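# Stow an unpowered desk robot arm inside a floor case

## Task

A small robot arm sits unpowered on the desk, so its joints give way when pushed. Move it into the open case on the floor, placed low enough that the lid could close, and leave it settled and still. Avoid letting it drop more than a few centimetres, since that may count as failure. Afterwards release it and back the robot away. The robot must not tip over or finish leaning, or the task fails.

## Robot and tools

Robot: a Hello Robot Stretch 4, about 1.6 m tall. It has a three-omni-wheel base (rim within 0.23 m of the base origin), a lift on a mast, one telescoping arm reaching forward, a wrist with yaw, pitch and roll, and a two-finger gripper with bendable steel fingers. There is a single arm, so every joint target goes in one flat object keyed by joint name.

Frames: the base frame sits on the floor under the base centre, with x ahead, y to the left and z up. hand_pose is a point between the open fingertips, given in the base frame; its printed value may be slightly off. Odometry is the base frame as it stood when the scene began, and it counts wheel turns, so slipping looks like travel. Heading runs -3.142 to 3.142, positive to the left.

execute_actions(actions, cameras): actions holds exactly one action, or none to simply read state and images. An action may contain "base", "joints", or both, plus optional "pace" and "contact_limits"; alternatively it is {"end_of_arm": "enable_torque"} on its own. The parts of an action start together and may finish at different moments.
- base: exactly one relative move, measured from where the base last reported itself. translate_m drives straight, forward positive, -2 to 2 m. strafe_m slides sideways, left positive, -2 to 2 m. rotate_rad turns in place, counter-clockwise (left) positive, -3.2 to 3.2 rad.
- joints: absolute targets, not offsets. lift_m 0 to 1.2 m; arm_m 0 to 0.55 m extension; wrist_yaw_rad -1.134 to 4.276 (0 points ahead, positive turns left, 3.14 is folded back, and above 3.4 the arm may get in the way); wrist_pitch_rad -1.117 to 4.259 (0 is level, 1.57 points down); wrist_roll_rad -1.117 to 4.259 (0 leaves the fingers level, positive turns clockwise as seen from behind the gripper); gripper_m -0.038 to 0.141 m, the fingertip gap, where negative means the tips press together. A target outside its range gets clipped and the result reports this. An unknown key or any other bad value causes the whole call to be refused.
- pace: "slow", "default", "fast" or "max". Base speeds are 0.1/0.3/0.4/0.6 m/s and 1/2/3/4 rad/s, reduced when the lift sits above 0.2 m.
- contact_limits: only {"arm_m": value}, from 0 (lightest) to 0.75; 0.5 applies if omitted.
- cameras: any of head_camera, head_left_camera, head_right_camera, wrist_camera, or "all". Omitted or null means all, and [] means none.
A single action runs no longer than 15 s. A joint or the base left out of an action may keep driving toward its previous target.

wait(seconds 0 to 10) sends no new command and returns state and images. zoom_image(camera, region [x0,y0,x1,y1] in pixels, at most 504x504) enlarges part of the most recent full image. read_manual gives only licence texts. finished_scene(scene) ends the scene for good and reports success, so call it only once the arm is settled in the case and the robot has moved clear.

Cameras: head_camera (420x560) looks ahead and down from the mast top, so turn the base to see elsewhere. head_left_camera and head_right_camera are fisheyes that look down more steeply and show the base and arm. wrist_camera (616x392) looks along the fingers, which appear near the bottom of its image.

Result lines: joint_positions. base_status and joint_status each report done, off_target, contact_stop_at_<key>, limit_stop_at_<name>, time_out or torque_fault. on_its_own covers anything not commanded; its "held at" is a target, not a measured position. lidar_m gives 12 distances in 30-degree sectors counted counter-clockwise from straight ahead (4th is left, 7th behind, 10th right). A "-" means nothing seen or nearer than 0.25 m. The lidar covers roughly 0.15 m up to the robot's height and misses glass and thin legs. wrist_depth_mm is a 7x7 grid in mm (100 to 2000) that includes the robot's own body. turned_by_wheels vs turned_by_imu: a gap over about 0.1 rad means a collision or slip, and the heading error is roughly their difference. base_tilt is in degrees (forward and right positive), with about 1.5 degrees of fixed bias. motor_effort is in percent, with the peak in brackets; it is noisy and biased per motor. For wheels, positive means turning right.

Stops: once a contact stop occurs, the lift, arm or wheels go slack, so the lift may sink under load and the base may roll. limit_stop_at_tilt means a lean above 6 degrees, after which lift, arm and wheels accept no commands. limit_stop_at_own_body means self-collision; this is likely with pitch below -0.2 together with roll below -0.4 or above 4. torque_fault means a wrist or gripper motor overloaded (pressing on something, or more than about 2 kg held level) and went limp; send enable_torque to restore it. If one call reports a stop, the later calls in that same reply are skipped.

Gripping: command gripper_m below the object's width. Going further closed squeezes harder and pulls the object toward the wrist. Neither the gripper reading nor "done" confirms a hold, but a firm squeeze shows as a clear shift in gripper effort. If the tips jam on a surface, raise the lift. The unpowered arm is floppy, so grip a solid part and expect it to swing; move slowly.

Hazards: lower the arm right into the case and release it only just above the case floor; never drop it from a height. Avoid hard pushes and slams. With more than 1 kg held and arm_m above 0.2, driving or turning may tip the robot, especially at fast or max pace. Steady high pushes carry the same risk. To unfold the wrist at the start, send lift_m 0.4 and wrist_yaw_rad 0 together. Once done, open the gripper, lift, retract and back off.

Each tool is called after "Emit:" by a JSON object that holds its "api" and its "payload".

## Session

Emit:
{"api": "execute_actions", "payload": {"actions": []}}

Scene clock: 0.00 s.
base_odometry: x=+0.000 y=+0.000 heading=+0.000 (m, m, rad; odometry frame)
turned_by_wheels: +0.000 (rad since the last result)
turned_by_imu: +0.000 (rad since the last result)
base_tilt: forward=-0.2 right=-0.7 (deg)
lidar_m: 1.78 1.84 1.79 1.69 1.76 2.25 2.15 1.07 2.14 2.03 2.10 1.89
base_status: not commanded
joint_positions: lift_m=+0.155 arm_m=+0.000 wrist_yaw_rad=+3.215 wrist_pitch_rad=+0.018 wrist_roll_rad=-0.011 gripper_m=+0.057
joint_status: not commanded
motor_effort: lift_m=+19 arm_m=-1 wrist_yaw_rad=+2 wrist_pitch_rad=-7 wrist_roll_rad=+0 gripper_m=-3 wheel_0=+0 wheel_1=+0 wheel_2=+0 (%)
hand_pose: x=-0.1237 y=+0.0659 z=+0.3277 quat_wxyz=(-0.037, -0.009, -0.006, +0.999) (m; base frame)
wrist_depth_mm: - 135 136 - - - - / - 108 136 - - - - / - 113 137 - - - - / 138 137 196 - - - - / 214 1397 - - - - - / 226 1078 198 1229 201 1281 1336 / 229 768 842 113 831 831 866
pictures: head_camera, head_left_camera, head_right_camera, wrist_camera
Images, in order (width x height): head_camera 420x560, head_left_camera 420x672, head_right_camera 420x672, wrist_camera 616x392.

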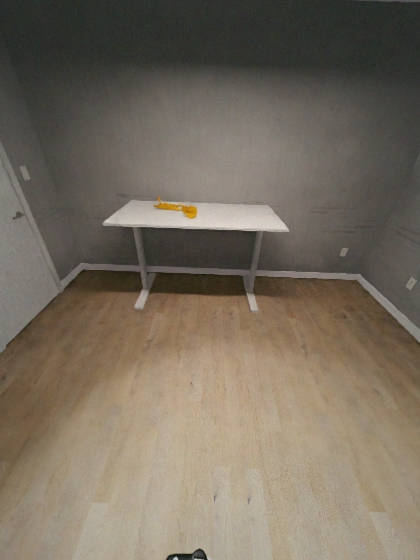

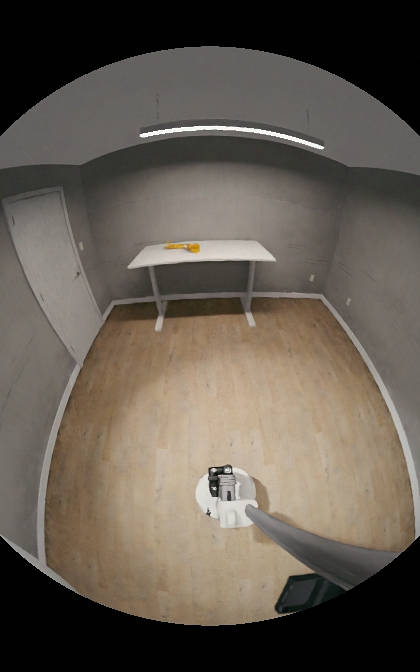

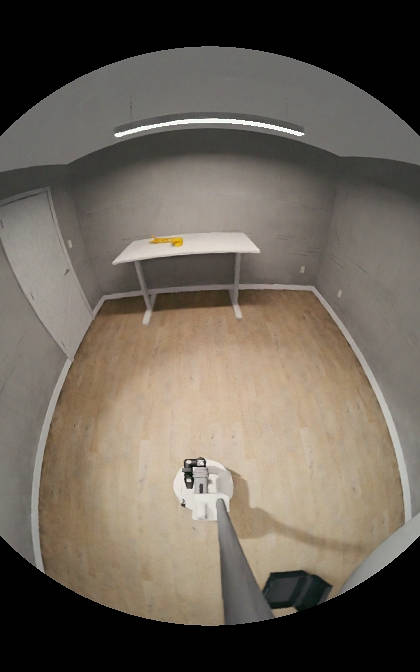

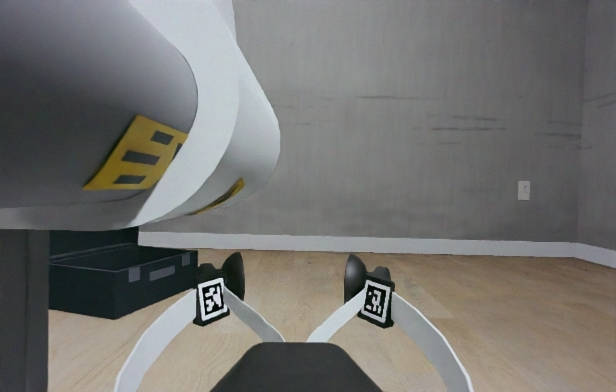

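Emit:
{"api": "execute_actions", "payload": {"actions": [{"base":{"translate_m":1.4},"joints":{"lift_m":1.15,"wrist_yaw_rad":0,"wrist_pitch_rad":1.0,"gripper_m":0.13},"pace":"fast"}], "cameras": []}}

Emit:
{"api": "execute_actions", "payload": {"actions": [{"base":{"strafe_m":0.4},"joints":{"arm_m":0.2}}], "cameras": ["head_camera","wrist_camera"]}}

Scene clock: 8.20 s.
base_odometry: x=+1.400 y=+0.000 heading=+0.000 (m, m, rad; odometry frame)
turned_by_wheels: +0.000 (rad since the last result)
turned_by_imu: -0.002 (rad since the last result)
base_tilt: forward=-0.2 right=-0.6 (deg)
lidar_m: 0.38 0.41 0.54 1.70 1.80 2.41 2.45 2.54 2.11 1.99 0.59 0.40
base_status: done
joint_positions: lift_m=+0.190 arm_m=+0.000 wrist_yaw_rad=+2.752 wrist_pitch_rad=+0.485 wrist_roll_rad=-0.011 gripper_m=+0.130
joint_status: lift_m limit_stop_at_own_body (moved +0.035 of +0.995); wrist_yaw_rad limit_stop_at_own_body (moved -0.463 of -3.215); wrist_pitch_rad limit_stop_at_own_body (moved +0.467 of +0.982); the others done
on_its_own: wrist_yaw_rad is held at +2.752, not at your +0.000, since a limit_stop_at_own_body; wrist_pitch_rad is held at +0.484, not at your +1.000, since a limit_stop_at_own_body; lift_m is slack since a limit_stop_at_own_body (your +1.150 is given up); arm_m is slack since a limit_stop_at_own_body
motor_effort: lift_m=+19(25) arm_m=+0(1) wrist_yaw_rad=+1(3) wrist_pitch_rad=-6(4) wrist_roll_rad=+0(0) gripper_m=-1(4) wheel_0=-2(8) wheel_1=-1(7) wheel_2=+1(11) (%)
hand_pose: x=-0.0324 y=+0.1778 z=+0.2335 quat_wxyz=(+0.187, -0.237, +0.041, +0.953) (m; base frame)
wrist_depth_mm: - - - - - 1921 1576 / 1661 1756 1756 1983 1983 1756 1576 / 1098 1098 1138 1160 1255 1229 1255 / 778 809 820 842 866 878 904 / 286 290 640 654 661 676 683 / 235 221 226 246 208 535 569 / 200 201 204 112 466 455 473
pictures: none
No camera images: the call's "cameras" was empty. Leave "cameras" out to get every camera's image.

not run: a stop came earlier in this reply.

Emit:
{"api": "execute_actions", "payload": {"actions": [{"base":{"strafe_m":0.4},"joints":{"lift_m":1.15,"wrist_yaw_rad":2.9},"pace":"fast"}], "cameras": []}}

Emit:
{"api": "execute_actions", "payload": {"actions": [{"joints":{"arm_m":0.25,"wrist_yaw_rad":0,"wrist_pitch_rad":1.2}}], "cameras": ["head_camera","wrist_camera"]}}

Scene clock: 14.07 s.
base_odometry: x=+1.400 y=+0.400 heading=+0.000 (m, m, rad; odometry frame)
turned_by_wheels: +0.000 (rad since the last result)
turned_by_imu: +0.000 (rad since the last result)
base_tilt: forward=-0.1 right=-0.5 (deg)
lidar_m: 0.38 0.39 0.52 1.31 1.39 1.88 3.66 2.59 2.52 2.40 0.58 0.42
base_status: done
joint_positions: lift_m=+1.150 arm_m=+0.000 wrist_yaw_rad=+2.900 wrist_pitch_rad=+0.486 wrist_roll_rad=-0.011 gripper_m=+0.130
joint_status: all done
on_its_own: wrist_pitch_rad is held at +0.484, not at your +1.000, since a limit_stop_at_own_body; arm_m is slack since a limit_stop_at_own_body
motor_effort: lift_m=+22(21) arm_m=+0(0) wrist_yaw_rad=+2(8) wrist_pitch_rad=-5(4) wrist_roll_rad=+0(1) gripper_m=-1(0) wheel_0=+2(8) wheel_1=+0(14) wheel_2=+0(1) (%)
hand_pose: x=-0.0564 y=+0.1459 z=+1.1933 quat_wxyz=(+0.116, -0.239, +0.024, +0.964) (m; base frame)
wrist_depth_mm: - - - - - 1661 1281 / - - - - - 1708 1308 / - - - - - 1708 1336 / - - - - - 1756 1336 / - - - - - 1808 1397 / 1863 1756 1808 1863 208 1708 1397 / 1537 1537 1537 112 1618 1537 1430
pictures: none
No camera images: the call's "cameras" was empty. Leave "cameras" out to get every camera's image.

Scene clock: 16.33 s.
base_odometry: x=+1.400 y=+0.400 heading=+0.000 (m, m, rad; odometry frame)
turned_by_wheels: +0.000 (rad since the last result)
turned_by_imu: -0.001 (rad since the last result)
base_tilt: forward=-0.2 right=-0.7 (deg)
lidar_m: 0.36 0.37 0.51 1.31 1.38 1.86 3.66 2.59 2.51 2.41 0.58 0.41
base_status: not commanded
joint_positions: lift_m=+1.150 arm_m=+0.249 wrist_yaw_rad=+0.000 wrist_pitch_rad=+1.201 wrist_roll_rad=-0.011 gripper_m=+0.130
joint_status: all done
motor_effort: lift_m=+22(22) arm_m=+4(6) wrist_yaw_rad=+0(6) wrist_pitch_rad=-1(3) wrist_roll_rad=+1(0) gripper_m=+2(3) wheel_0=+2(2) wheel_1=+0(0) wheel_2=+0(0) (%)
hand_pose: x=+0.5245 y=-0.0874 z=+1.0590 quat_wxyz=(+0.825, -0.005, +0.565, +0.003) (m; base frame)
wrist_depth_mm: 415 404 402 379 449 452 459 / 397 404 410 404 421 424 430 / 379 379 384 379 394 397 402 / 355 359 362 359 277 370 382 / 340 342 345 349 345 355 362 / 320 319 322 330 207 334 343 / 306 309 312 112 320 319 325
pictures: head_camera, wrist_camera
Images, in order (width x height): head_camera 420x560, wrist_camera 616x392.

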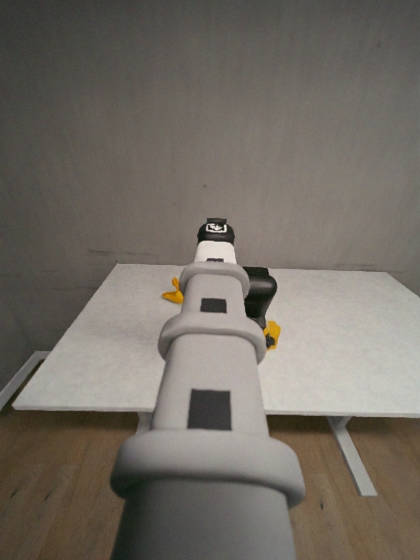

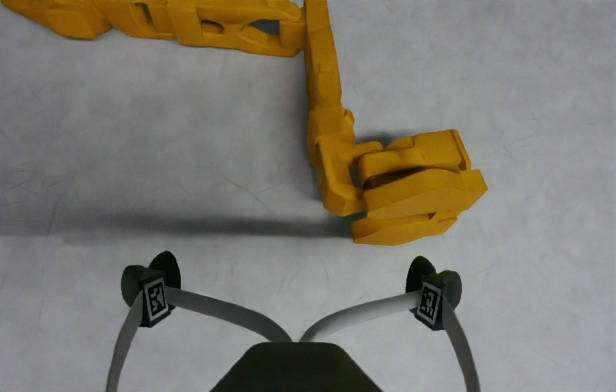

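Emit:
{"api": "execute_actions", "payload": {"actions": [{"base":{"translate_m":0.1},"joints":{"arm_m":0.44,"lift_m":1.2,"wrist_pitch_rad":1.57,"gripper_m":0.09}}], "cameras": ["head_left_camera","wrist_camera"]}}

Scene clock: 27.73 s.
base_odometry: x=+1.500 y=+0.400 heading=+0.000 (m, m, rad; odometry frame)
turned_by_wheels: +0.000 (rad since the last result)
turned_by_imu: -0.001 (rad since the last result)
base_tilt: forward=-0.1 right=-0.6 (deg)
lidar_m: 0.28 0.27 0.38 1.32 1.37 1.88 3.77 2.66 2.53 2.42 0.42 0.29
base_status: done
joint_positions: lift_m=+1.200 arm_m=+0.439 wrist_yaw_rad=+0.000 wrist_pitch_rad=+1.570 wrist_roll_rad=-0.011 gripper_m=+0.090
joint_status: all done
motor_effort: lift_m=+22(24) arm_m=+4(8) wrist_yaw_rad=+2(0) wrist_pitch_rad=+2(6) wrist_roll_rad=+1(1) gripper_m=-2(0) wheel_0=+0(10) wheel_1=+2(7) wheel_2=-1(9) (%)
hand_pose: x=+0.6104 y=-0.0874 z=+1.0895 quat_wxyz=(+0.707, -0.004, +0.707, +0.004) (m; base frame)
wrist_depth_mm: 357 362 362 368 370 370 379 / 355 359 366 368 368 373 377 / 309 309 312 317 373 377 379 / 359 364 362 368 373 375 382 / 359 364 370 368 373 379 379 / 362 362 368 370 220 377 379 / 359 364 368 112 303 379 387
pictures: head_left_camera, wrist_camera
Images, in order (width x height): head_left_camera 420x672, wrist_camera 616x392.

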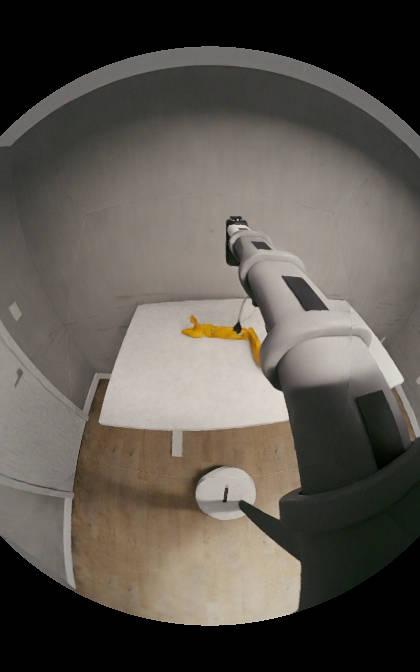

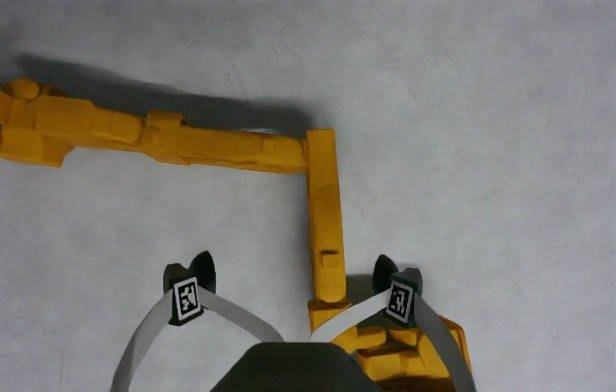

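Emit:
{"api": "execute_actions", "payload": {"actions": [{"base":{"strafe_m":-0.025},"joints":{"arm_m":0.45,"lift_m":1.14,"gripper_m":0.07}}], "cameras": ["wrist_camera"]}}

Emit:
{"api": "execute_actions", "payload": {"actions": [{"joints":{"lift_m":1.095},"pace":"slow"}], "cameras": ["wrist_camera"]}}

Emit:
{"api": "execute_actions", "payload": {"actions": [{"joints":{"gripper_m":-0.025}}], "cameras": ["wrist_camera"]}}

Emit:
{"api": "execute_actions", "payload": {"actions": [{"joints":{"lift_m":1.2},"pace":"slow"}], "cameras": ["wrist_camera","head_left_camera"]}}

Scene clock: 33.40 s.
base_odometry: x=+1.500 y=+0.375 heading=+0.000 (m, m, rad; odometry frame)
turned_by_wheels: +0.000 (rad since the last result)
turned_by_imu: -0.001 (rad since the last result)
base_tilt: forward=-0.2 right=-0.4 (deg)
lidar_m: 0.27 0.29 0.37 1.34 1.42 1.91 3.77 2.65 2.48 2.39 0.44 0.29
base_status: done
joint_positions: lift_m=+1.140 arm_m=+0.449 wrist_yaw_rad=+0.000 wrist_pitch_rad=+1.570 wrist_roll_rad=-0.011 gripper_m=+0.070
joint_status: all done
motor_effort: lift_m=+16(16) arm_m=+4(5) wrist_yaw_rad=+2(2) wrist_pitch_rad=+1(1) wrist_roll_rad=+0(1) gripper_m=-1(2) wheel_0=-1(6) wheel_1=+1(8) wheel_2=+0(0) (%)
hand_pose: x=+0.6204 y=-0.0874 z=+1.0300 quat_wxyz=(+0.707, -0.004, +0.707, +0.004) (m; base frame)
wrist_depth_mm: 297 301 303 307 309 312 314 / 298 300 303 307 310 314 317 / 246 248 248 306 312 315 315 / 301 303 306 306 312 314 317 / 300 306 306 307 312 314 320 / 301 301 198 236 219 315 317 / 303 304 307 112 277 315 317
pictures: wrist_camera
Images, in order (width x height): wrist_camera 616x392.

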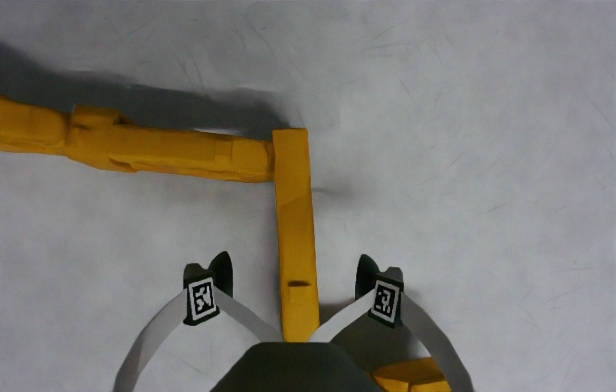

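Scene clock: 34.63 s.
base_odometry: x=+1.500 y=+0.375 heading=+0.000 (m, m, rad; odometry frame)
turned_by_wheels: +0.000 (rad since the last result)
turned_by_imu: +0.000 (rad since the last result)
base_tilt: forward=-0.1 right=-0.4 (deg)
lidar_m: 0.27 0.27 0.39 1.35 1.41 1.92 3.77 2.66 2.50 2.38 0.43 0.30
base_status: not commanded
joint_positions: lift_m=+1.095 arm_m=+0.449 wrist_yaw_rad=+0.000 wrist_pitch_rad=+1.570 wrist_roll_rad=-0.011 gripper_m=+0.070
joint_status: all done
motor_effort: lift_m=+16(18) arm_m=+4(4) wrist_yaw_rad=+2(1) wrist_pitch_rad=+1(2) wrist_roll_rad=+0(1) gripper_m=-2(4) wheel_0=-1(1) wheel_1=+1(2) wheel_2=+0(0) (%)
hand_pose: x=+0.6204 y=-0.0874 z=+0.9850 quat_wxyz=(+0.707, -0.004, +0.707, +0.004) (m; base frame)
wrist_depth_mm: 254 257 258 260 265 267 268 / 255 257 260 262 265 267 270 / 202 202 203 211 265 267 270 / 256 258 260 263 266 268 271 / 256 259 263 264 266 270 271 / 258 259 199 191 219 268 273 / 258 258 262 112 267 270 274
pictures: wrist_camera
Images, in order (width x height): wrist_camera 616x392.

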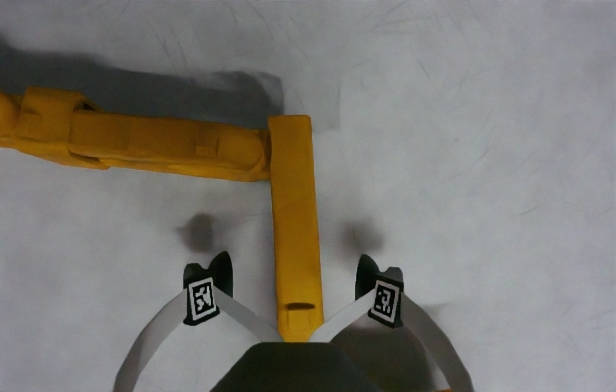

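Scene clock: 36.30 s.
base_odometry: x=+1.500 y=+0.375 heading=+0.000 (m, m, rad; odometry frame)
turned_by_wheels: +0.000 (rad since the last result)
turned_by_imu: +0.000 (rad since the last result)
base_tilt: forward=-0.3 right=-0.6 (deg)
lidar_m: 0.27 0.27 0.38 1.34 1.41 1.91 3.77 2.65 2.49 2.39 0.42 0.29
base_status: not commanded
joint_positions: lift_m=+1.095 arm_m=+0.449 wrist_yaw_rad=+0.000 wrist_pitch_rad=+1.570 wrist_roll_rad=-0.011 gripper_m=-0.024
joint_status: all done
motor_effort: lift_m=+18(18) arm_m=+4(4) wrist_yaw_rad=+2(1) wrist_pitch_rad=+1(3) wrist_roll_rad=+0(2) gripper_m=-27(30) wheel_0=-1(1) wheel_1=+1(2) wheel_2=+0(0) (%)
hand_pose: x=+0.6203 y=-0.0874 z=+0.9848 quat_wxyz=(+0.707, -0.004, +0.707, +0.004) (m; base frame)
wrist_depth_mm: 254 255 258 259 262 264 266 / 198 254 258 260 263 266 268 / 224 195 193 202 263 266 268 / 255 257 258 260 265 266 268 / 254 257 259 189 265 268 270 / 255 258 184 185 186 268 271 / 257 257 259 112 267 268 272
pictures: wrist_camera
Images, in order (width x height): wrist_camera 616x392.

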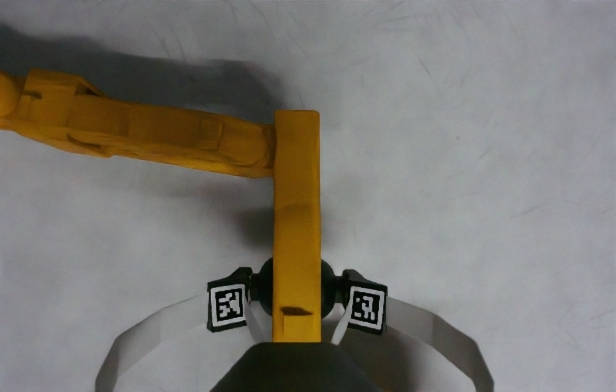

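Scene clock: 38.03 s.
base_odometry: x=+1.500 y=+0.375 heading=+0.000 (m, m, rad; odometry frame)
turned_by_wheels: +0.000 (rad since the last result)
turned_by_imu: +0.000 (rad since the last result)
base_tilt: forward=-0.2 right=-0.7 (deg)
lidar_m: 0.26 0.28 0.38 1.33 1.41 1.91 3.77 2.65 2.50 2.39 0.44 0.29
base_status: not commanded
joint_positions: lift_m=+1.200 arm_m=+0.449 wrist_yaw_rad=+0.000 wrist_pitch_rad=+1.571 wrist_roll_rad=-0.011 gripper_m=-0.024
joint_status: all done
motor_effort: lift_m=+25(25) arm_m=+4(5) wrist_yaw_rad=+3(1) wrist_pitch_rad=-1(1) wrist_roll_rad=+0(0) gripper_m=-29(26) wheel_0=-1(1) wheel_1=+1(2) wheel_2=+0(0) (%)
hand_pose: x=+0.6202 y=-0.0874 z=+1.0892 quat_wxyz=(+0.707, -0.004, +0.707, +0.004) (m; base frame)
wrist_depth_mm: 353 357 357 362 368 370 375 / 203 357 357 364 370 373 375 / 353 200 195 200 370 375 375 / 357 359 362 196 368 375 377 / 357 362 364 189 370 375 379 / 355 362 186 183 186 377 377 / 359 362 366 112 375 375 379
pictures: head_left_camera, wrist_camera
Images, in order (width x height): head_left_camera 420x672, wrist_camera 616x392.

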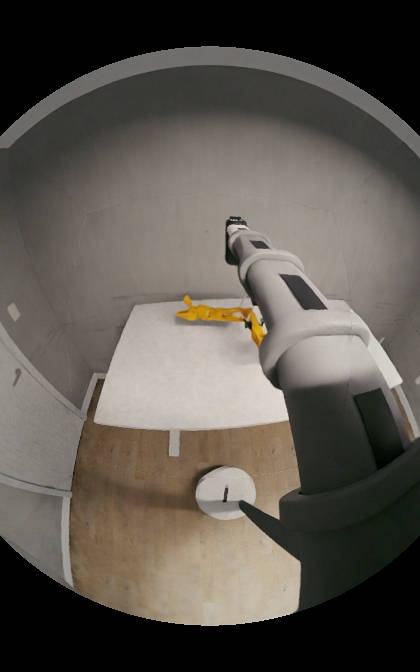

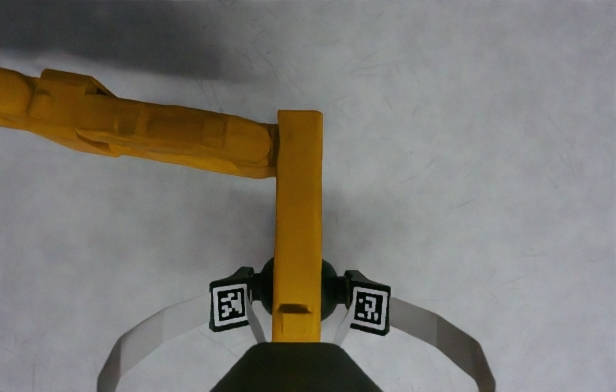

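Emit:
{"api": "execute_actions", "payload": {"actions": [{"base":{"translate_m":-1.5},"joints":{"arm_m":0.2}}], "cameras": []}}

Emit:
{"api": "execute_actions", "payload": {"actions": [{"base":{"rotate_rad":-2.4},"joints":{"lift_m":0.6},"pace":"slow"}], "cameras": ["wrist_camera","head_camera"]}}

Scene clock: 48.33 s.
base_odometry: x=+0.000 y=+0.375 heading=+0.000 (m, m, rad; odometry frame)
turned_by_wheels: +0.000 (rad since the last result)
turned_by_imu: -0.003 (rad since the last result)
base_tilt: forward=-0.2 right=-0.5 (deg)
lidar_m: 0.28 0.47 1.39 1.31 1.37 1.88 2.14 1.28 1.40 2.42 2.50 0.25
base_status: done
joint_positions: lift_m=+1.200 arm_m=+0.201 wrist_yaw_rad=+0.000 wrist_pitch_rad=+1.571 wrist_roll_rad=-0.011 gripper_m=-0.024
joint_status: all done
motor_effort: lift_m=+25(25) arm_m=-4(8) wrist_yaw_rad=+2(0) wrist_pitch_rad=-3(1) wrist_roll_rad=+1(0) gripper_m=-31(29) wheel_0=+0(4) wheel_1=-2(7) wheel_2=+0(9) (%)
hand_pose: x=+0.3715 y=-0.0874 z=+1.0893 quat_wxyz=(+0.707, -0.004, +0.707, +0.004) (m; base frame)
wrist_depth_mm: 1281 1308 1336 1336 1366 1366 1366 / 202 1308 1308 1366 1336 1366 1366 / 1336 200 196 200 1336 1336 1397 / 1366 1308 1336 196 1366 1366 1397 / 1308 1336 1336 189 1336 1366 1366 / 1308 1336 186 183 186 1430 1336 / 1336 1336 1118 112 1397 1366 1430
pictures: none
No camera images: the call's "cameras" was empty. Leave "cameras" out to get every camera's image.

Scene clock: 53.37 s.
base_odometry: x=+0.000 y=+0.375 heading=-2.400 (m, m, rad; odometry frame)
turned_by_wheels: -2.400 (rad since the last result)
turned_by_imu: -2.376 (rad since the last result)
base_tilt: forward=-0.2 right=-0.6 (deg)
lidar_m: 0.44 0.47 2.39 2.68 1.78 1.76 1.63 1.35 1.33 1.50 2.17 0.25
base_status: done
joint_positions: lift_m=+0.600 arm_m=+0.201 wrist_yaw_rad=+0.000 wrist_pitch_rad=+1.571 wrist_roll_rad=-0.011 gripper_m=-0.024
joint_status: all done
motor_effort: lift_m=+18(22) arm_m=-4(4) wrist_yaw_rad=+2(2) wrist_pitch_rad=+0(4) wrist_roll_rad=+0(0) gripper_m=-27(27) wheel_0=+1(1) wheel_1=+1(4) wheel_2=+2(5) (%)
hand_pose: x=+0.3717 y=-0.0874 z=+0.4898 quat_wxyz=(+0.707, -0.004, +0.707, +0.004) (m; base frame)
wrist_depth_mm: 699 707 707 723 723 741 741 / 203 707 723 715 723 732 741 / 699 201 196 201 732 732 741 / 699 707 723 196 723 741 741 / 707 715 723 189 741 741 750 / 707 715 186 182 186 750 759 / 707 554 521 112 732 741 759
pictures: head_camera, wrist_camera
Images, in order (width x height): head_camera 420x560, wrist_camera 616x392.

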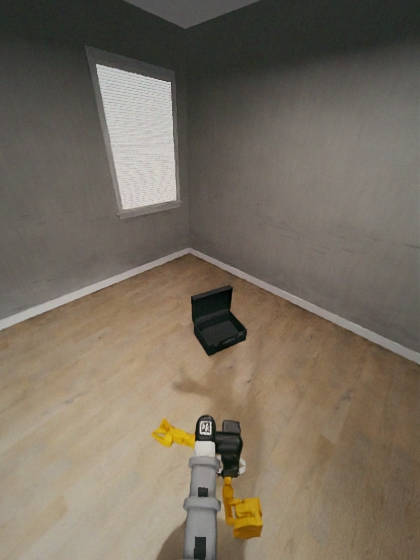

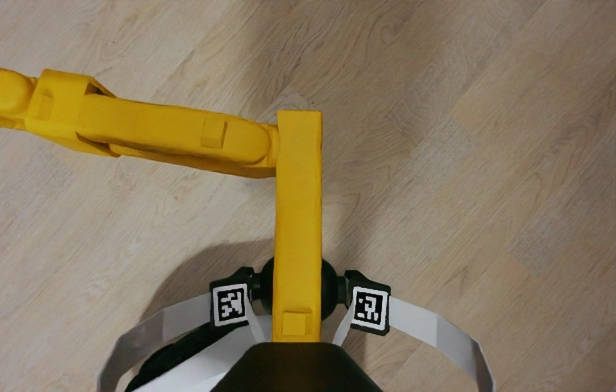

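Emit:
{"api": "execute_actions", "payload": {"actions": [{"base":{"translate_m":0.45},"joints":{"wrist_pitch_rad":1.0},"pace":"slow"}], "cameras": ["wrist_camera","head_camera"]}}

Emit:
{"api": "execute_actions", "payload": {"actions": [{"joints":{"wrist_pitch_rad":0.4},"pace":"slow"}], "cameras": ["wrist_camera","head_camera"]}}

Scene clock: 69.37 s.
base_odometry: x=-0.331 y=+0.071 heading=-2.399 (m, m, rad; odometry frame)
turned_by_wheels: +0.000 (rad since the last result)
turned_by_imu: -0.002 (rad since the last result)
base_tilt: forward=-0.2 right=-0.5 (deg)
lidar_m: 0.40 0.59 2.09 2.35 2.12 2.11 2.01 1.65 1.66 1.86 1.83 0.39
base_status: done
joint_positions: lift_m=+0.600 arm_m=+0.201 wrist_yaw_rad=+0.000 wrist_pitch_rad=+1.007 wrist_roll_rad=-0.012 gripper_m=-0.024
joint_status: all done
motor_effort: lift_m=+19(19) arm_m=-4(4) wrist_yaw_rad=+1(2) wrist_pitch_rad=-20(18) wrist_roll_rad=+3(4) gripper_m=-31(30) wheel_0=+2(5) wheel_1=+3(3) wheel_2=-3(9) (%)
hand_pose: x=+0.5259 y=-0.0874 z=+0.5345 quat_wxyz=(+0.876, -0.005, +0.482, +0.003) (m; base frame)
wrist_depth_mm: 1182 1160 768 904 1281 1308 1255 / 205 1060 854 976 1118 1160 1138 / 202 199 196 204 976 1025 1060 / 878 866 854 798 891 931 931 / 798 809 820 211 831 854 878 / 732 741 187 182 185 788 798 / 683 676 699 112 715 707 732
pictures: head_camera, wrist_camera
Images, in order (width x height): head_camera 420x560, wrist_camera 616x392.

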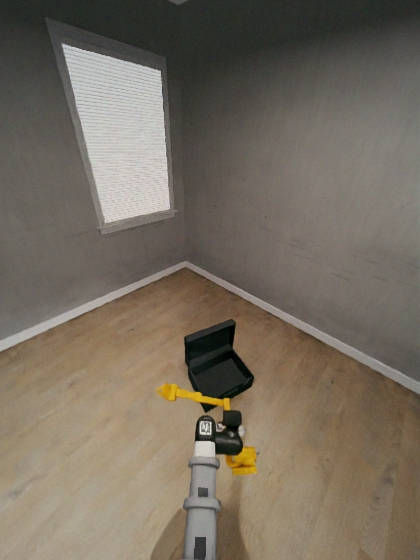

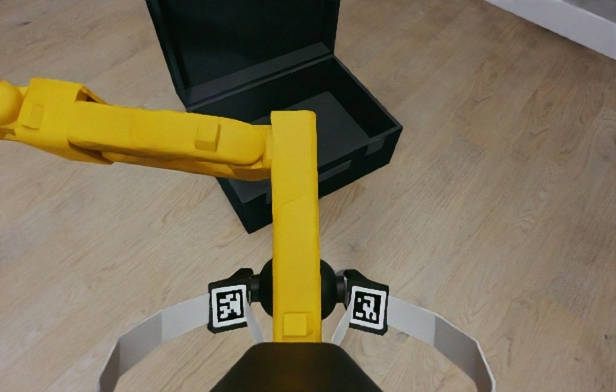

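Scene clock: 70.70 s.
base_odometry: x=-0.332 y=+0.071 heading=-2.400 (m, m, rad; odometry frame)
turned_by_wheels: +0.000 (rad since the last result)
turned_by_imu: +0.000 (rad since the last result)
base_tilt: forward=-0.2 right=-0.5 (deg)
lidar_m: 0.50 2.10 2.09 2.35 2.13 2.11 2.02 1.67 1.65 1.85 1.84 0.57
base_status: not commanded
joint_positions: lift_m=+0.600 arm_m=+0.201 wrist_yaw_rad=+0.000 wrist_pitch_rad=+0.409 wrist_roll_rad=-0.012 gripper_m=-0.024
joint_status: all done
on_its_own: wrist_pitch_rad is at rest, and its effort (-25) is outside its rest range (-23 to +23)
motor_effort: lift_m=+19(19) arm_m=-4(4) wrist_yaw_rad=+2(12) wrist_pitch_rad=-25(29) wrist_roll_rad=+2(6) gripper_m=-25(27) wheel_0=+1(2) wheel_1=+1(3) wheel_2=-1(2) (%)
hand_pose: x=+0.6363 y=-0.0875 z=+0.6635 quat_wxyz=(+0.979, -0.006, +0.203, +0.001) (m; base frame)
wrist_depth_mm: 1576 1863 - 1708 1499 1255 1118 / 1618 1921 - 1808 1537 1366 1182 / 1708 1983 - 182 1618 1366 1205 / 1756 1921 179 184 1708 1430 1255 / 1366 1397 186 185 1537 1464 1308 / 1160 1118 183 182 186 1229 1255 / 976 189 842 112 946 960 1025
pictures: head_camera, wrist_camera
Images, in order (width x height): head_camera 420x560, wrist_camera 616x392.

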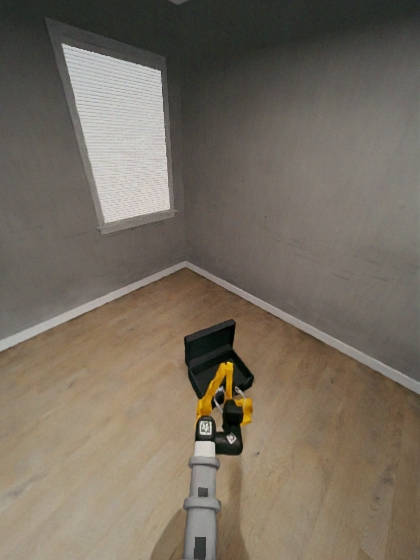

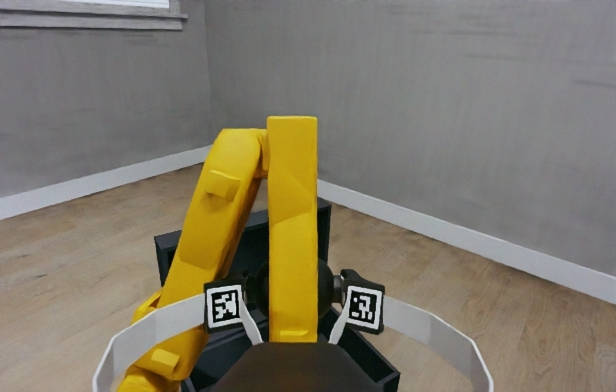

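Emit:
{"api": "execute_actions", "payload": {"actions": [{"joints":{"wrist_pitch_rad":1.57,"arm_m":0.3},"pace":"slow"}], "cameras": []}}

Emit:
{"api": "execute_actions", "payload": {"actions": [{"joints":{"wrist_roll_rad":1.05,"lift_m":0.4},"pace":"slow"}], "cameras": ["wrist_camera","head_camera"]}}

Emit:
{"api": "zoom_image", "payload": {"camera": "head_camera", "region": [110,310,310,510]}}

Scene clock: 76.50 s.
base_odometry: x=-0.332 y=+0.071 heading=-2.400 (m, m, rad; odometry frame)
turned_by_wheels: +0.000 (rad since the last result)
turned_by_imu: -0.001 (rad since the last result)
base_tilt: forward=-0.1 right=-0.6 (deg)
lidar_m: 0.29 2.10 2.09 2.35 2.14 2.10 2.01 1.66 1.66 1.85 1.82 0.33
base_status: not commanded
joint_positions: lift_m=+0.600 arm_m=+0.299 wrist_yaw_rad=+0.000 wrist_pitch_rad=+1.568 wrist_roll_rad=-0.011 gripper_m=-0.024
joint_status: all done
motor_effort: lift_m=+19(19) arm_m=+5(7) wrist_yaw_rad=+3(3) wrist_pitch_rad=+7(22) wrist_roll_rad=+1(2) gripper_m=-30(28) wheel_0=+1(1) wheel_1=+1(1) wheel_2=-1(1) (%)
hand_pose: x=+0.4709 y=-0.0874 z=+0.4898 quat_wxyz=(+0.708, -0.004, +0.706, +0.004) (m; base frame)
wrist_depth_mm: 707 715 707 723 732 732 750 / 707 715 715 723 741 732 741 / 707 707 715 168 732 732 741 / 707 715 171 175 723 741 759 / 715 723 186 179 732 741 750 / 715 715 183 185 185 741 750 / 715 200 715 112 732 741 750
pictures: none
No camera images: the call's "cameras" was empty. Leave "cameras" out to get every camera's image.

Scene clock: 78.87 s.
base_odometry: x=-0.332 y=+0.071 heading=-2.400 (m, m, rad; odometry frame)
turned_by_wheels: +0.000 (rad since the last result)
turned_by_imu: -0.001 (rad since the last result)
base_tilt: forward=-0.2 right=-0.5 (deg)
lidar_m: 0.31 2.11 2.09 2.34 2.12 2.11 2.02 1.65 1.65 1.85 1.83 0.53
base_status: not commanded
joint_positions: lift_m=+0.400 arm_m=+0.299 wrist_yaw_rad=+0.000 wrist_pitch_rad=+1.570 wrist_roll_rad=+1.050 gripper_m=-0.024
joint_status: all done
motor_effort: lift_m=+19(17) arm_m=+4(5) wrist_yaw_rad=+1(2) wrist_pitch_rad=+3(7) wrist_roll_rad=+1(8) gripper_m=-31(29) wheel_0=+1(1) wheel_1=+1(1) wheel_2=-1(1) (%)
hand_pose: x=+0.4704 y=-0.0874 z=+0.2898 quat_wxyz=(+0.612, +0.354, +0.612, -0.354) (m; base frame)
wrist_depth_mm: 504 504 508 517 521 521 521 / 504 508 512 517 517 521 530 / 508 512 517 168 521 525 525 / 504 508 172 175 521 530 530 / 508 512 185 179 535 525 530 / 508 521 182 185 185 530 535 / 512 199 521 112 525 418 394
pictures: head_camera, wrist_camera
Images, in order (width x height): head_camera 420x560, wrist_camera 616x392.

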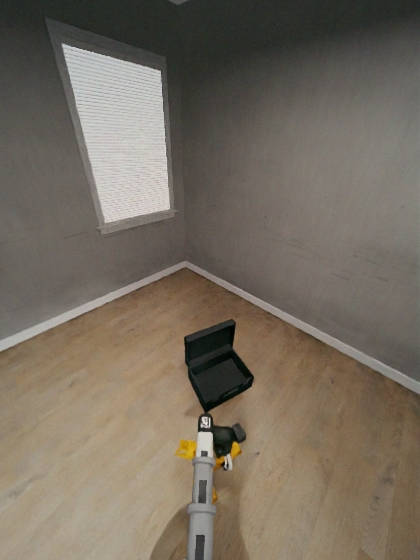

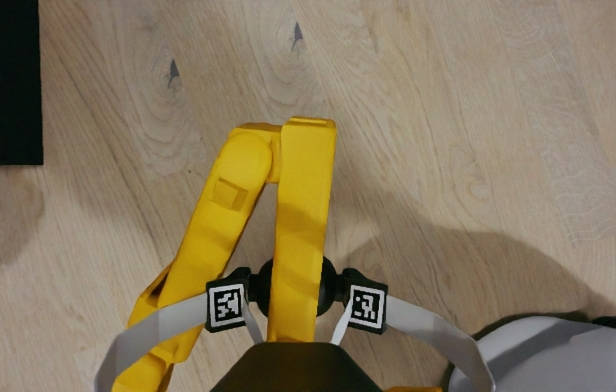

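Region (110, 310, 310, 510) of head_camera's 420x560 image, scaled by 2.520, with more detail than that image has.

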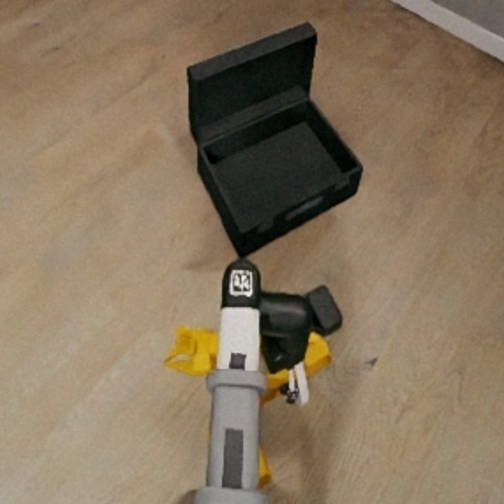

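Emit:
{"api": "execute_actions", "payload": {"actions": [{"base":{"translate_m":0.3},"joints":{"arm_m":0.5,"lift_m":0.45},"pace":"slow"}], "cameras": []}}

Emit:
{"api": "execute_actions", "payload": {"actions": [{"base":{"strafe_m":-0.06},"pace":"slow"}], "cameras": ["wrist_camera","head_camera"]}}

Emit:
{"api": "zoom_image", "payload": {"camera": "head_camera", "region": [110,310,310,510]}}

Scene clock: 92.37 s.
base_odometry: x=-0.553 y=-0.132 heading=-2.400 (m, m, rad; odometry frame)
turned_by_wheels: +0.000 (rad since the last result)
turned_by_imu: -0.002 (rad since the last result)
base_tilt: forward=-0.3 right=-0.5 (deg)
lidar_m: 0.51 1.91 1.90 2.13 2.36 2.35 2.28 1.86 1.84 1.93 1.60 0.70
base_status: done
joint_positions: lift_m=+0.450 arm_m=+0.499 wrist_yaw_rad=+0.000 wrist_pitch_rad=+1.570 wrist_roll_rad=+1.050 gripper_m=-0.024
joint_status: all done
motor_effort: lift_m=+25(22) arm_m=+4(8) wrist_yaw_rad=+3(2) wrist_pitch_rad=+1(2) wrist_roll_rad=+2(1) gripper_m=-26(28) wheel_0=+1(5) wheel_1=+1(5) wheel_2=-2(6) (%)
hand_pose: x=+0.6703 y=-0.0874 z=+0.3392 quat_wxyz=(+0.612, +0.354, +0.612, -0.354) (m; base frame)
wrist_depth_mm: 336 554 559 564 569 574 585 / 351 424 530 544 569 569 580 / 351 427 539 168 580 574 580 / 349 427 172 175 569 580 580 / 345 424 185 179 574 574 585 / 345 418 183 185 186 574 580 / 343 199 455 112 580 585 591
pictures: none
No camera images: the call's "cameras" was empty. Leave "cameras" out to get every camera's image.

Scene clock: 94.10 s.
base_odometry: x=-0.593 y=-0.088 heading=-2.400 (m, m, rad; odometry frame)
turned_by_wheels: +0.000 (rad since the last result)
turned_by_imu: -0.001 (rad since the last result)
base_tilt: forward=-0.2 right=-0.5 (deg)
lidar_m: 0.51 0.77 1.94 2.17 2.40 2.38 2.20 1.82 1.80 1.88 1.56 0.70
base_status: done
joint_positions: lift_m=+0.450 arm_m=+0.499 wrist_yaw_rad=+0.000 wrist_pitch_rad=+1.570 wrist_roll_rad=+1.050 gripper_m=-0.024
joint_status: not commanded
motor_effort: lift_m=+25(25) arm_m=+4(5) wrist_yaw_rad=+2(2) wrist_pitch_rad=+0(0) wrist_roll_rad=+1(2) gripper_m=-30(29) wheel_0=+1(5) wheel_1=-4(6) wheel_2=+0(3) (%)
hand_pose: x=+0.6703 y=-0.0874 z=+0.3392 quat_wxyz=(+0.612, +0.354, +0.612, -0.354) (m; base frame)
wrist_depth_mm: 554 554 559 569 569 580 580 / 375 488 508 521 569 574 585 / 392 484 539 168 574 574 580 / 392 480 172 174 569 574 580 / 392 480 185 179 574 580 585 / 392 418 182 185 185 585 591 / 392 200 535 112 574 585 591
pictures: head_camera, wrist_camera
Images, in order (width x height): head_camera 420x560, wrist_camera 616x392.

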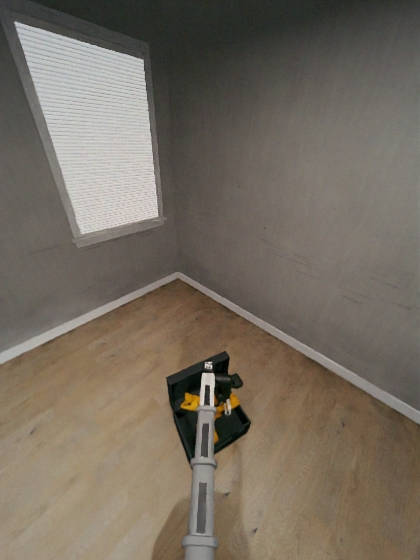

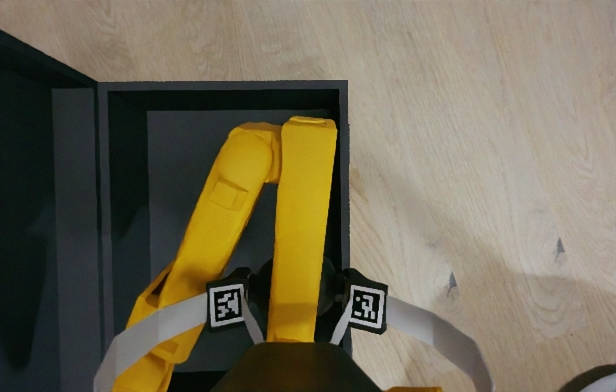

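Region (110, 310, 310, 510) of head_camera's 420x560 image, scaled by 2.520, with more detail than that image has.

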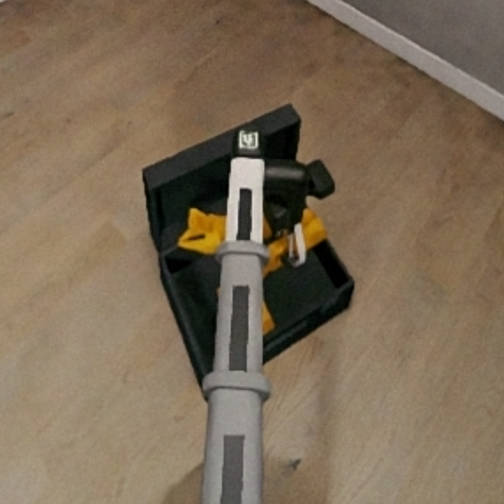

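Emit:
{"api": "execute_actions", "payload": {"actions": [{"base":{"translate_m":0.105},"joints":{"lift_m":0.34,"wrist_roll_rad":0.98},"pace":"slow"}], "cameras": ["wrist_camera","head_left_camera","head_right_camera"]}}

Emit:
{"api": "zoom_image", "payload": {"camera": "head_left_camera", "region": [140,320,290,470]}}

Emit:
{"api": "zoom_image", "payload": {"camera": "head_right_camera", "region": [120,320,270,470]}}

Scene clock: 102.47 s.
base_odometry: x=-0.670 y=-0.158 heading=-2.400 (m, m, rad; odometry frame)
turned_by_wheels: +0.000 (rad since the last result)
turned_by_imu: -0.001 (rad since the last result)
base_tilt: forward=-0.2 right=-0.5 (deg)
lidar_m: 0.43 0.57 1.87 2.10 2.50 2.46 2.30 1.88 1.88 1.79 1.48 0.56
base_status: done
joint_positions: lift_m=+0.340 arm_m=+0.499 wrist_yaw_rad=+0.000 wrist_pitch_rad=+1.570 wrist_roll_rad=+0.980 gripper_m=-0.024
joint_status: all done
motor_effort: lift_m=+19(26) arm_m=+4(4) wrist_yaw_rad=+0(2) wrist_pitch_rad=-2(1) wrist_roll_rad=+0(2) gripper_m=-28(29) wheel_0=+1(6) wheel_1=+1(5) wheel_2=-2(7) (%)
hand_pose: x=+0.6703 y=-0.0874 z=+0.2298 quat_wxyz=(+0.624, +0.333, +0.624, -0.333) (m; base frame)
wrist_depth_mm: 442 445 452 455 459 459 466 / 225 445 452 452 459 462 462 / 250 304 336 168 404 462 469 / 252 304 172 174 436 469 469 / 256 307 185 179 436 469 473 / 259 306 183 185 185 466 473 / 262 199 436 112 436 469 477
pictures: head_left_camera, head_right_camera, wrist_camera
Images, in order (width x height): head_left_camera 420x672, head_right_camera 420x672, wrist_camera 616x392.

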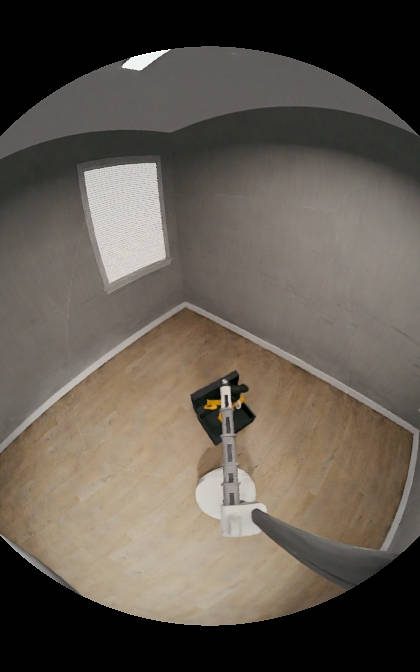

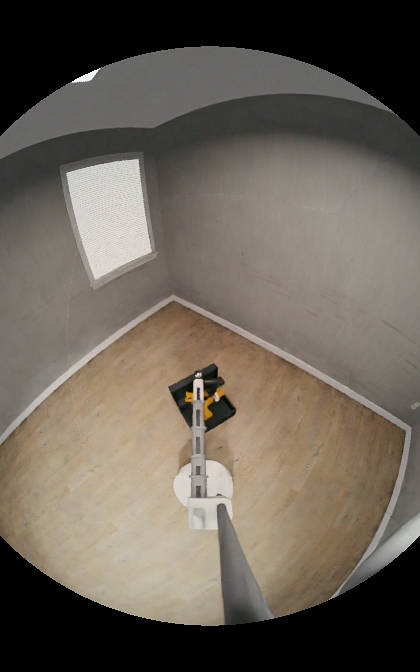

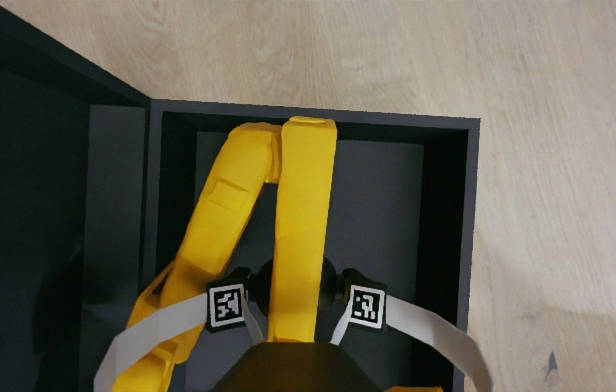

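Region (140, 320, 290, 470) of head_left_camera's 420x672 image, scaled by 3.360, with more detail than that image has.

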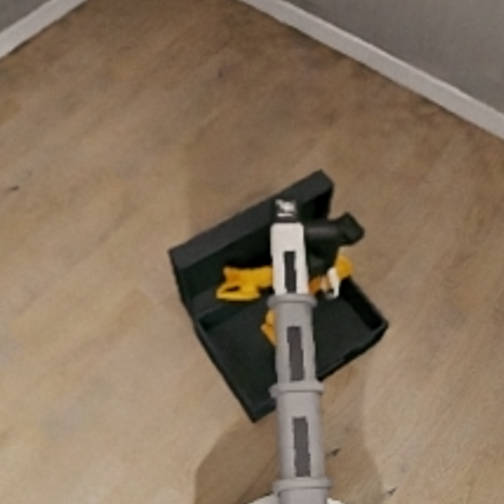

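Region (120, 320, 270, 470) of head_right_camera's 420x672 image, scaled by 3.360, with more detail than that image has.

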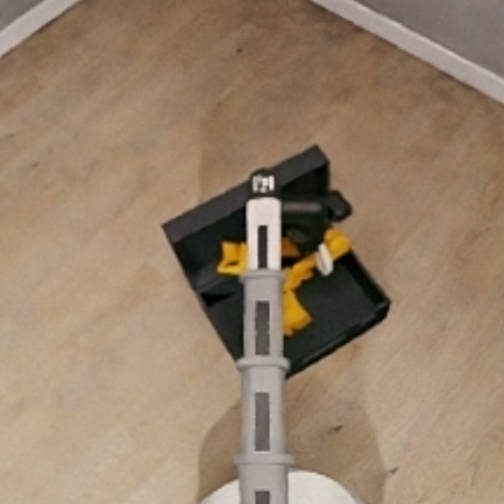

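Room at the front; back off a bit and lower.

Emit:
{"api": "execute_actions", "payload": {"actions": [{"joints":{"arm_m":0.455},"pace":"slow"}], "cameras": []}}

Emit:
{"api": "execute_actions", "payload": {"actions": [{"joints":{"lift_m":0.2},"pace":"slow"}], "cameras": ["wrist_camera","head_left_camera"]}}

Emit:
{"api": "zoom_image", "payload": {"camera": "head_left_camera", "region": [140,320,290,470]}}

Scene clock: 108.07 s.
base_odometry: x=-0.670 y=-0.158 heading=-2.400 (m, m, rad; odometry frame)
turned_by_wheels: +0.000 (rad since the last result)
turned_by_imu: -0.001 (rad since the last result)
base_tilt: forward=-0.1 right=-0.7 (deg)
lidar_m: 0.42 0.57 1.86 2.11 2.50 2.46 2.29 1.89 1.88 1.80 1.48 0.57
base_status: not commanded
joint_positions: lift_m=+0.340 arm_m=+0.456 wrist_yaw_rad=+0.000 wrist_pitch_rad=+1.570 wrist_roll_rad=+0.980 gripper_m=-0.024
joint_status: all done
motor_effort: lift_m=+19(19) arm_m=-4(4) wrist_yaw_rad=+1(2) wrist_pitch_rad=+1(1) wrist_roll_rad=+0(0) gripper_m=-27(27) wheel_0=+1(1) wheel_1=+1(2) wheel_2=-2(2) (%)
hand_pose: x=+0.6269 y=-0.0874 z=+0.2298 quat_wxyz=(+0.624, +0.333, +0.624, -0.333) (m; base frame)
wrist_depth_mm: 442 445 452 452 455 459 462 / 289 317 392 370 459 459 466 / 303 345 427 168 413 462 466 / 304 351 172 175 413 466 469 / 304 357 185 179 433 469 466 / 306 314 183 185 185 469 473 / 306 199 436 112 399 469 473
pictures: none
No camera images: the call's "cameras" was empty. Leave "cameras" out to get every camera's image.

Scene clock: 110.03 s.
base_odometry: x=-0.670 y=-0.158 heading=-2.400 (m, m, rad; odometry frame)
turned_by_wheels: +0.000 (rad since the last result)
turned_by_imu: -0.001 (rad since the last result)
base_tilt: forward=-0.2 right=-0.7 (deg)
lidar_m: 0.42 0.56 1.88 2.10 2.50 2.45 2.30 1.89 1.87 1.80 1.47 0.56
base_status: not commanded
joint_positions: lift_m=+0.200 arm_m=+0.456 wrist_yaw_rad=+0.000 wrist_pitch_rad=+1.570 wrist_roll_rad=+0.980 gripper_m=-0.024
joint_status: all done
motor_effort: lift_m=+17(21) arm_m=-4(4) wrist_yaw_rad=+1(3) wrist_pitch_rad=+2(1) wrist_roll_rad=+0(0) gripper_m=-26(28) wheel_0=+1(1) wheel_1=+1(1) wheel_2=-2(2) (%)
hand_pose: x=+0.6269 y=-0.0874 z=+0.0899 quat_wxyz=(+0.624, +0.333, +0.624, -0.333) (m; base frame)
wrist_depth_mm: 201 200 194 187 185 190 322 / 222 285 287 290 276 224 324 / 225 289 289 180 293 220 324 / 228 289 176 179 294 217 324 / 230 290 187 181 296 214 327 / 235 290 183 184 186 208 325 / 236 197 293 112 296 185 327
pictures: head_left_camera, wrist_camera
Images, in order (width x height): head_left_camera 420x672, wrist_camera 616x392.

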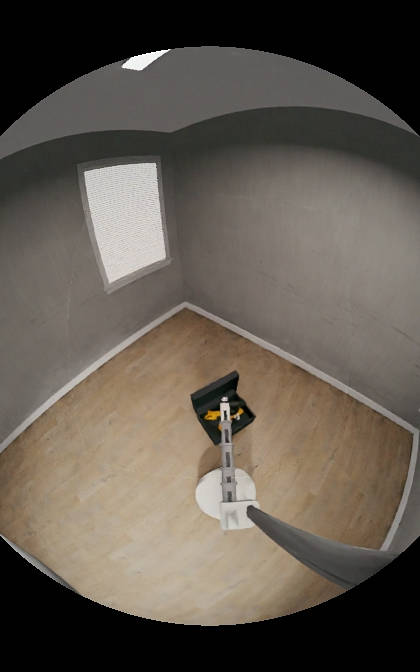

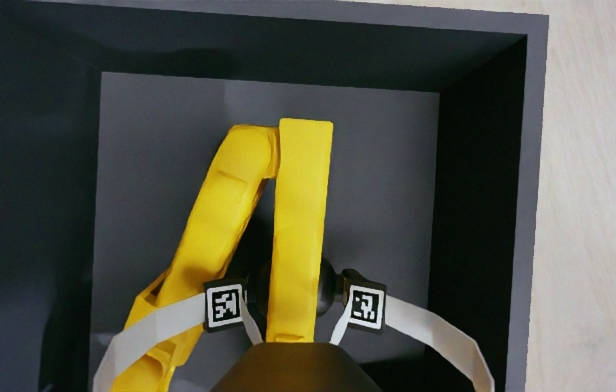

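Region (140, 320, 290, 470) of head_left_camera's 420x672 image, scaled by 3.360, with more detail than that image has.

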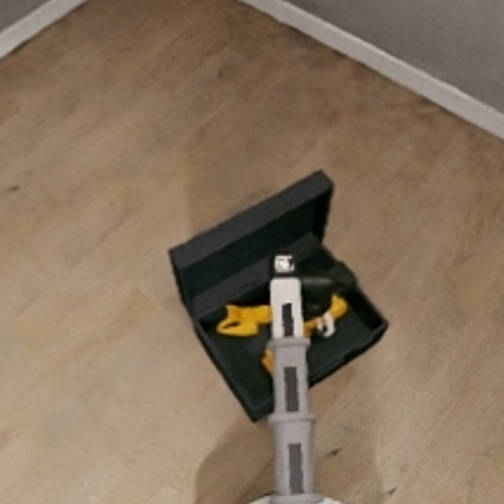

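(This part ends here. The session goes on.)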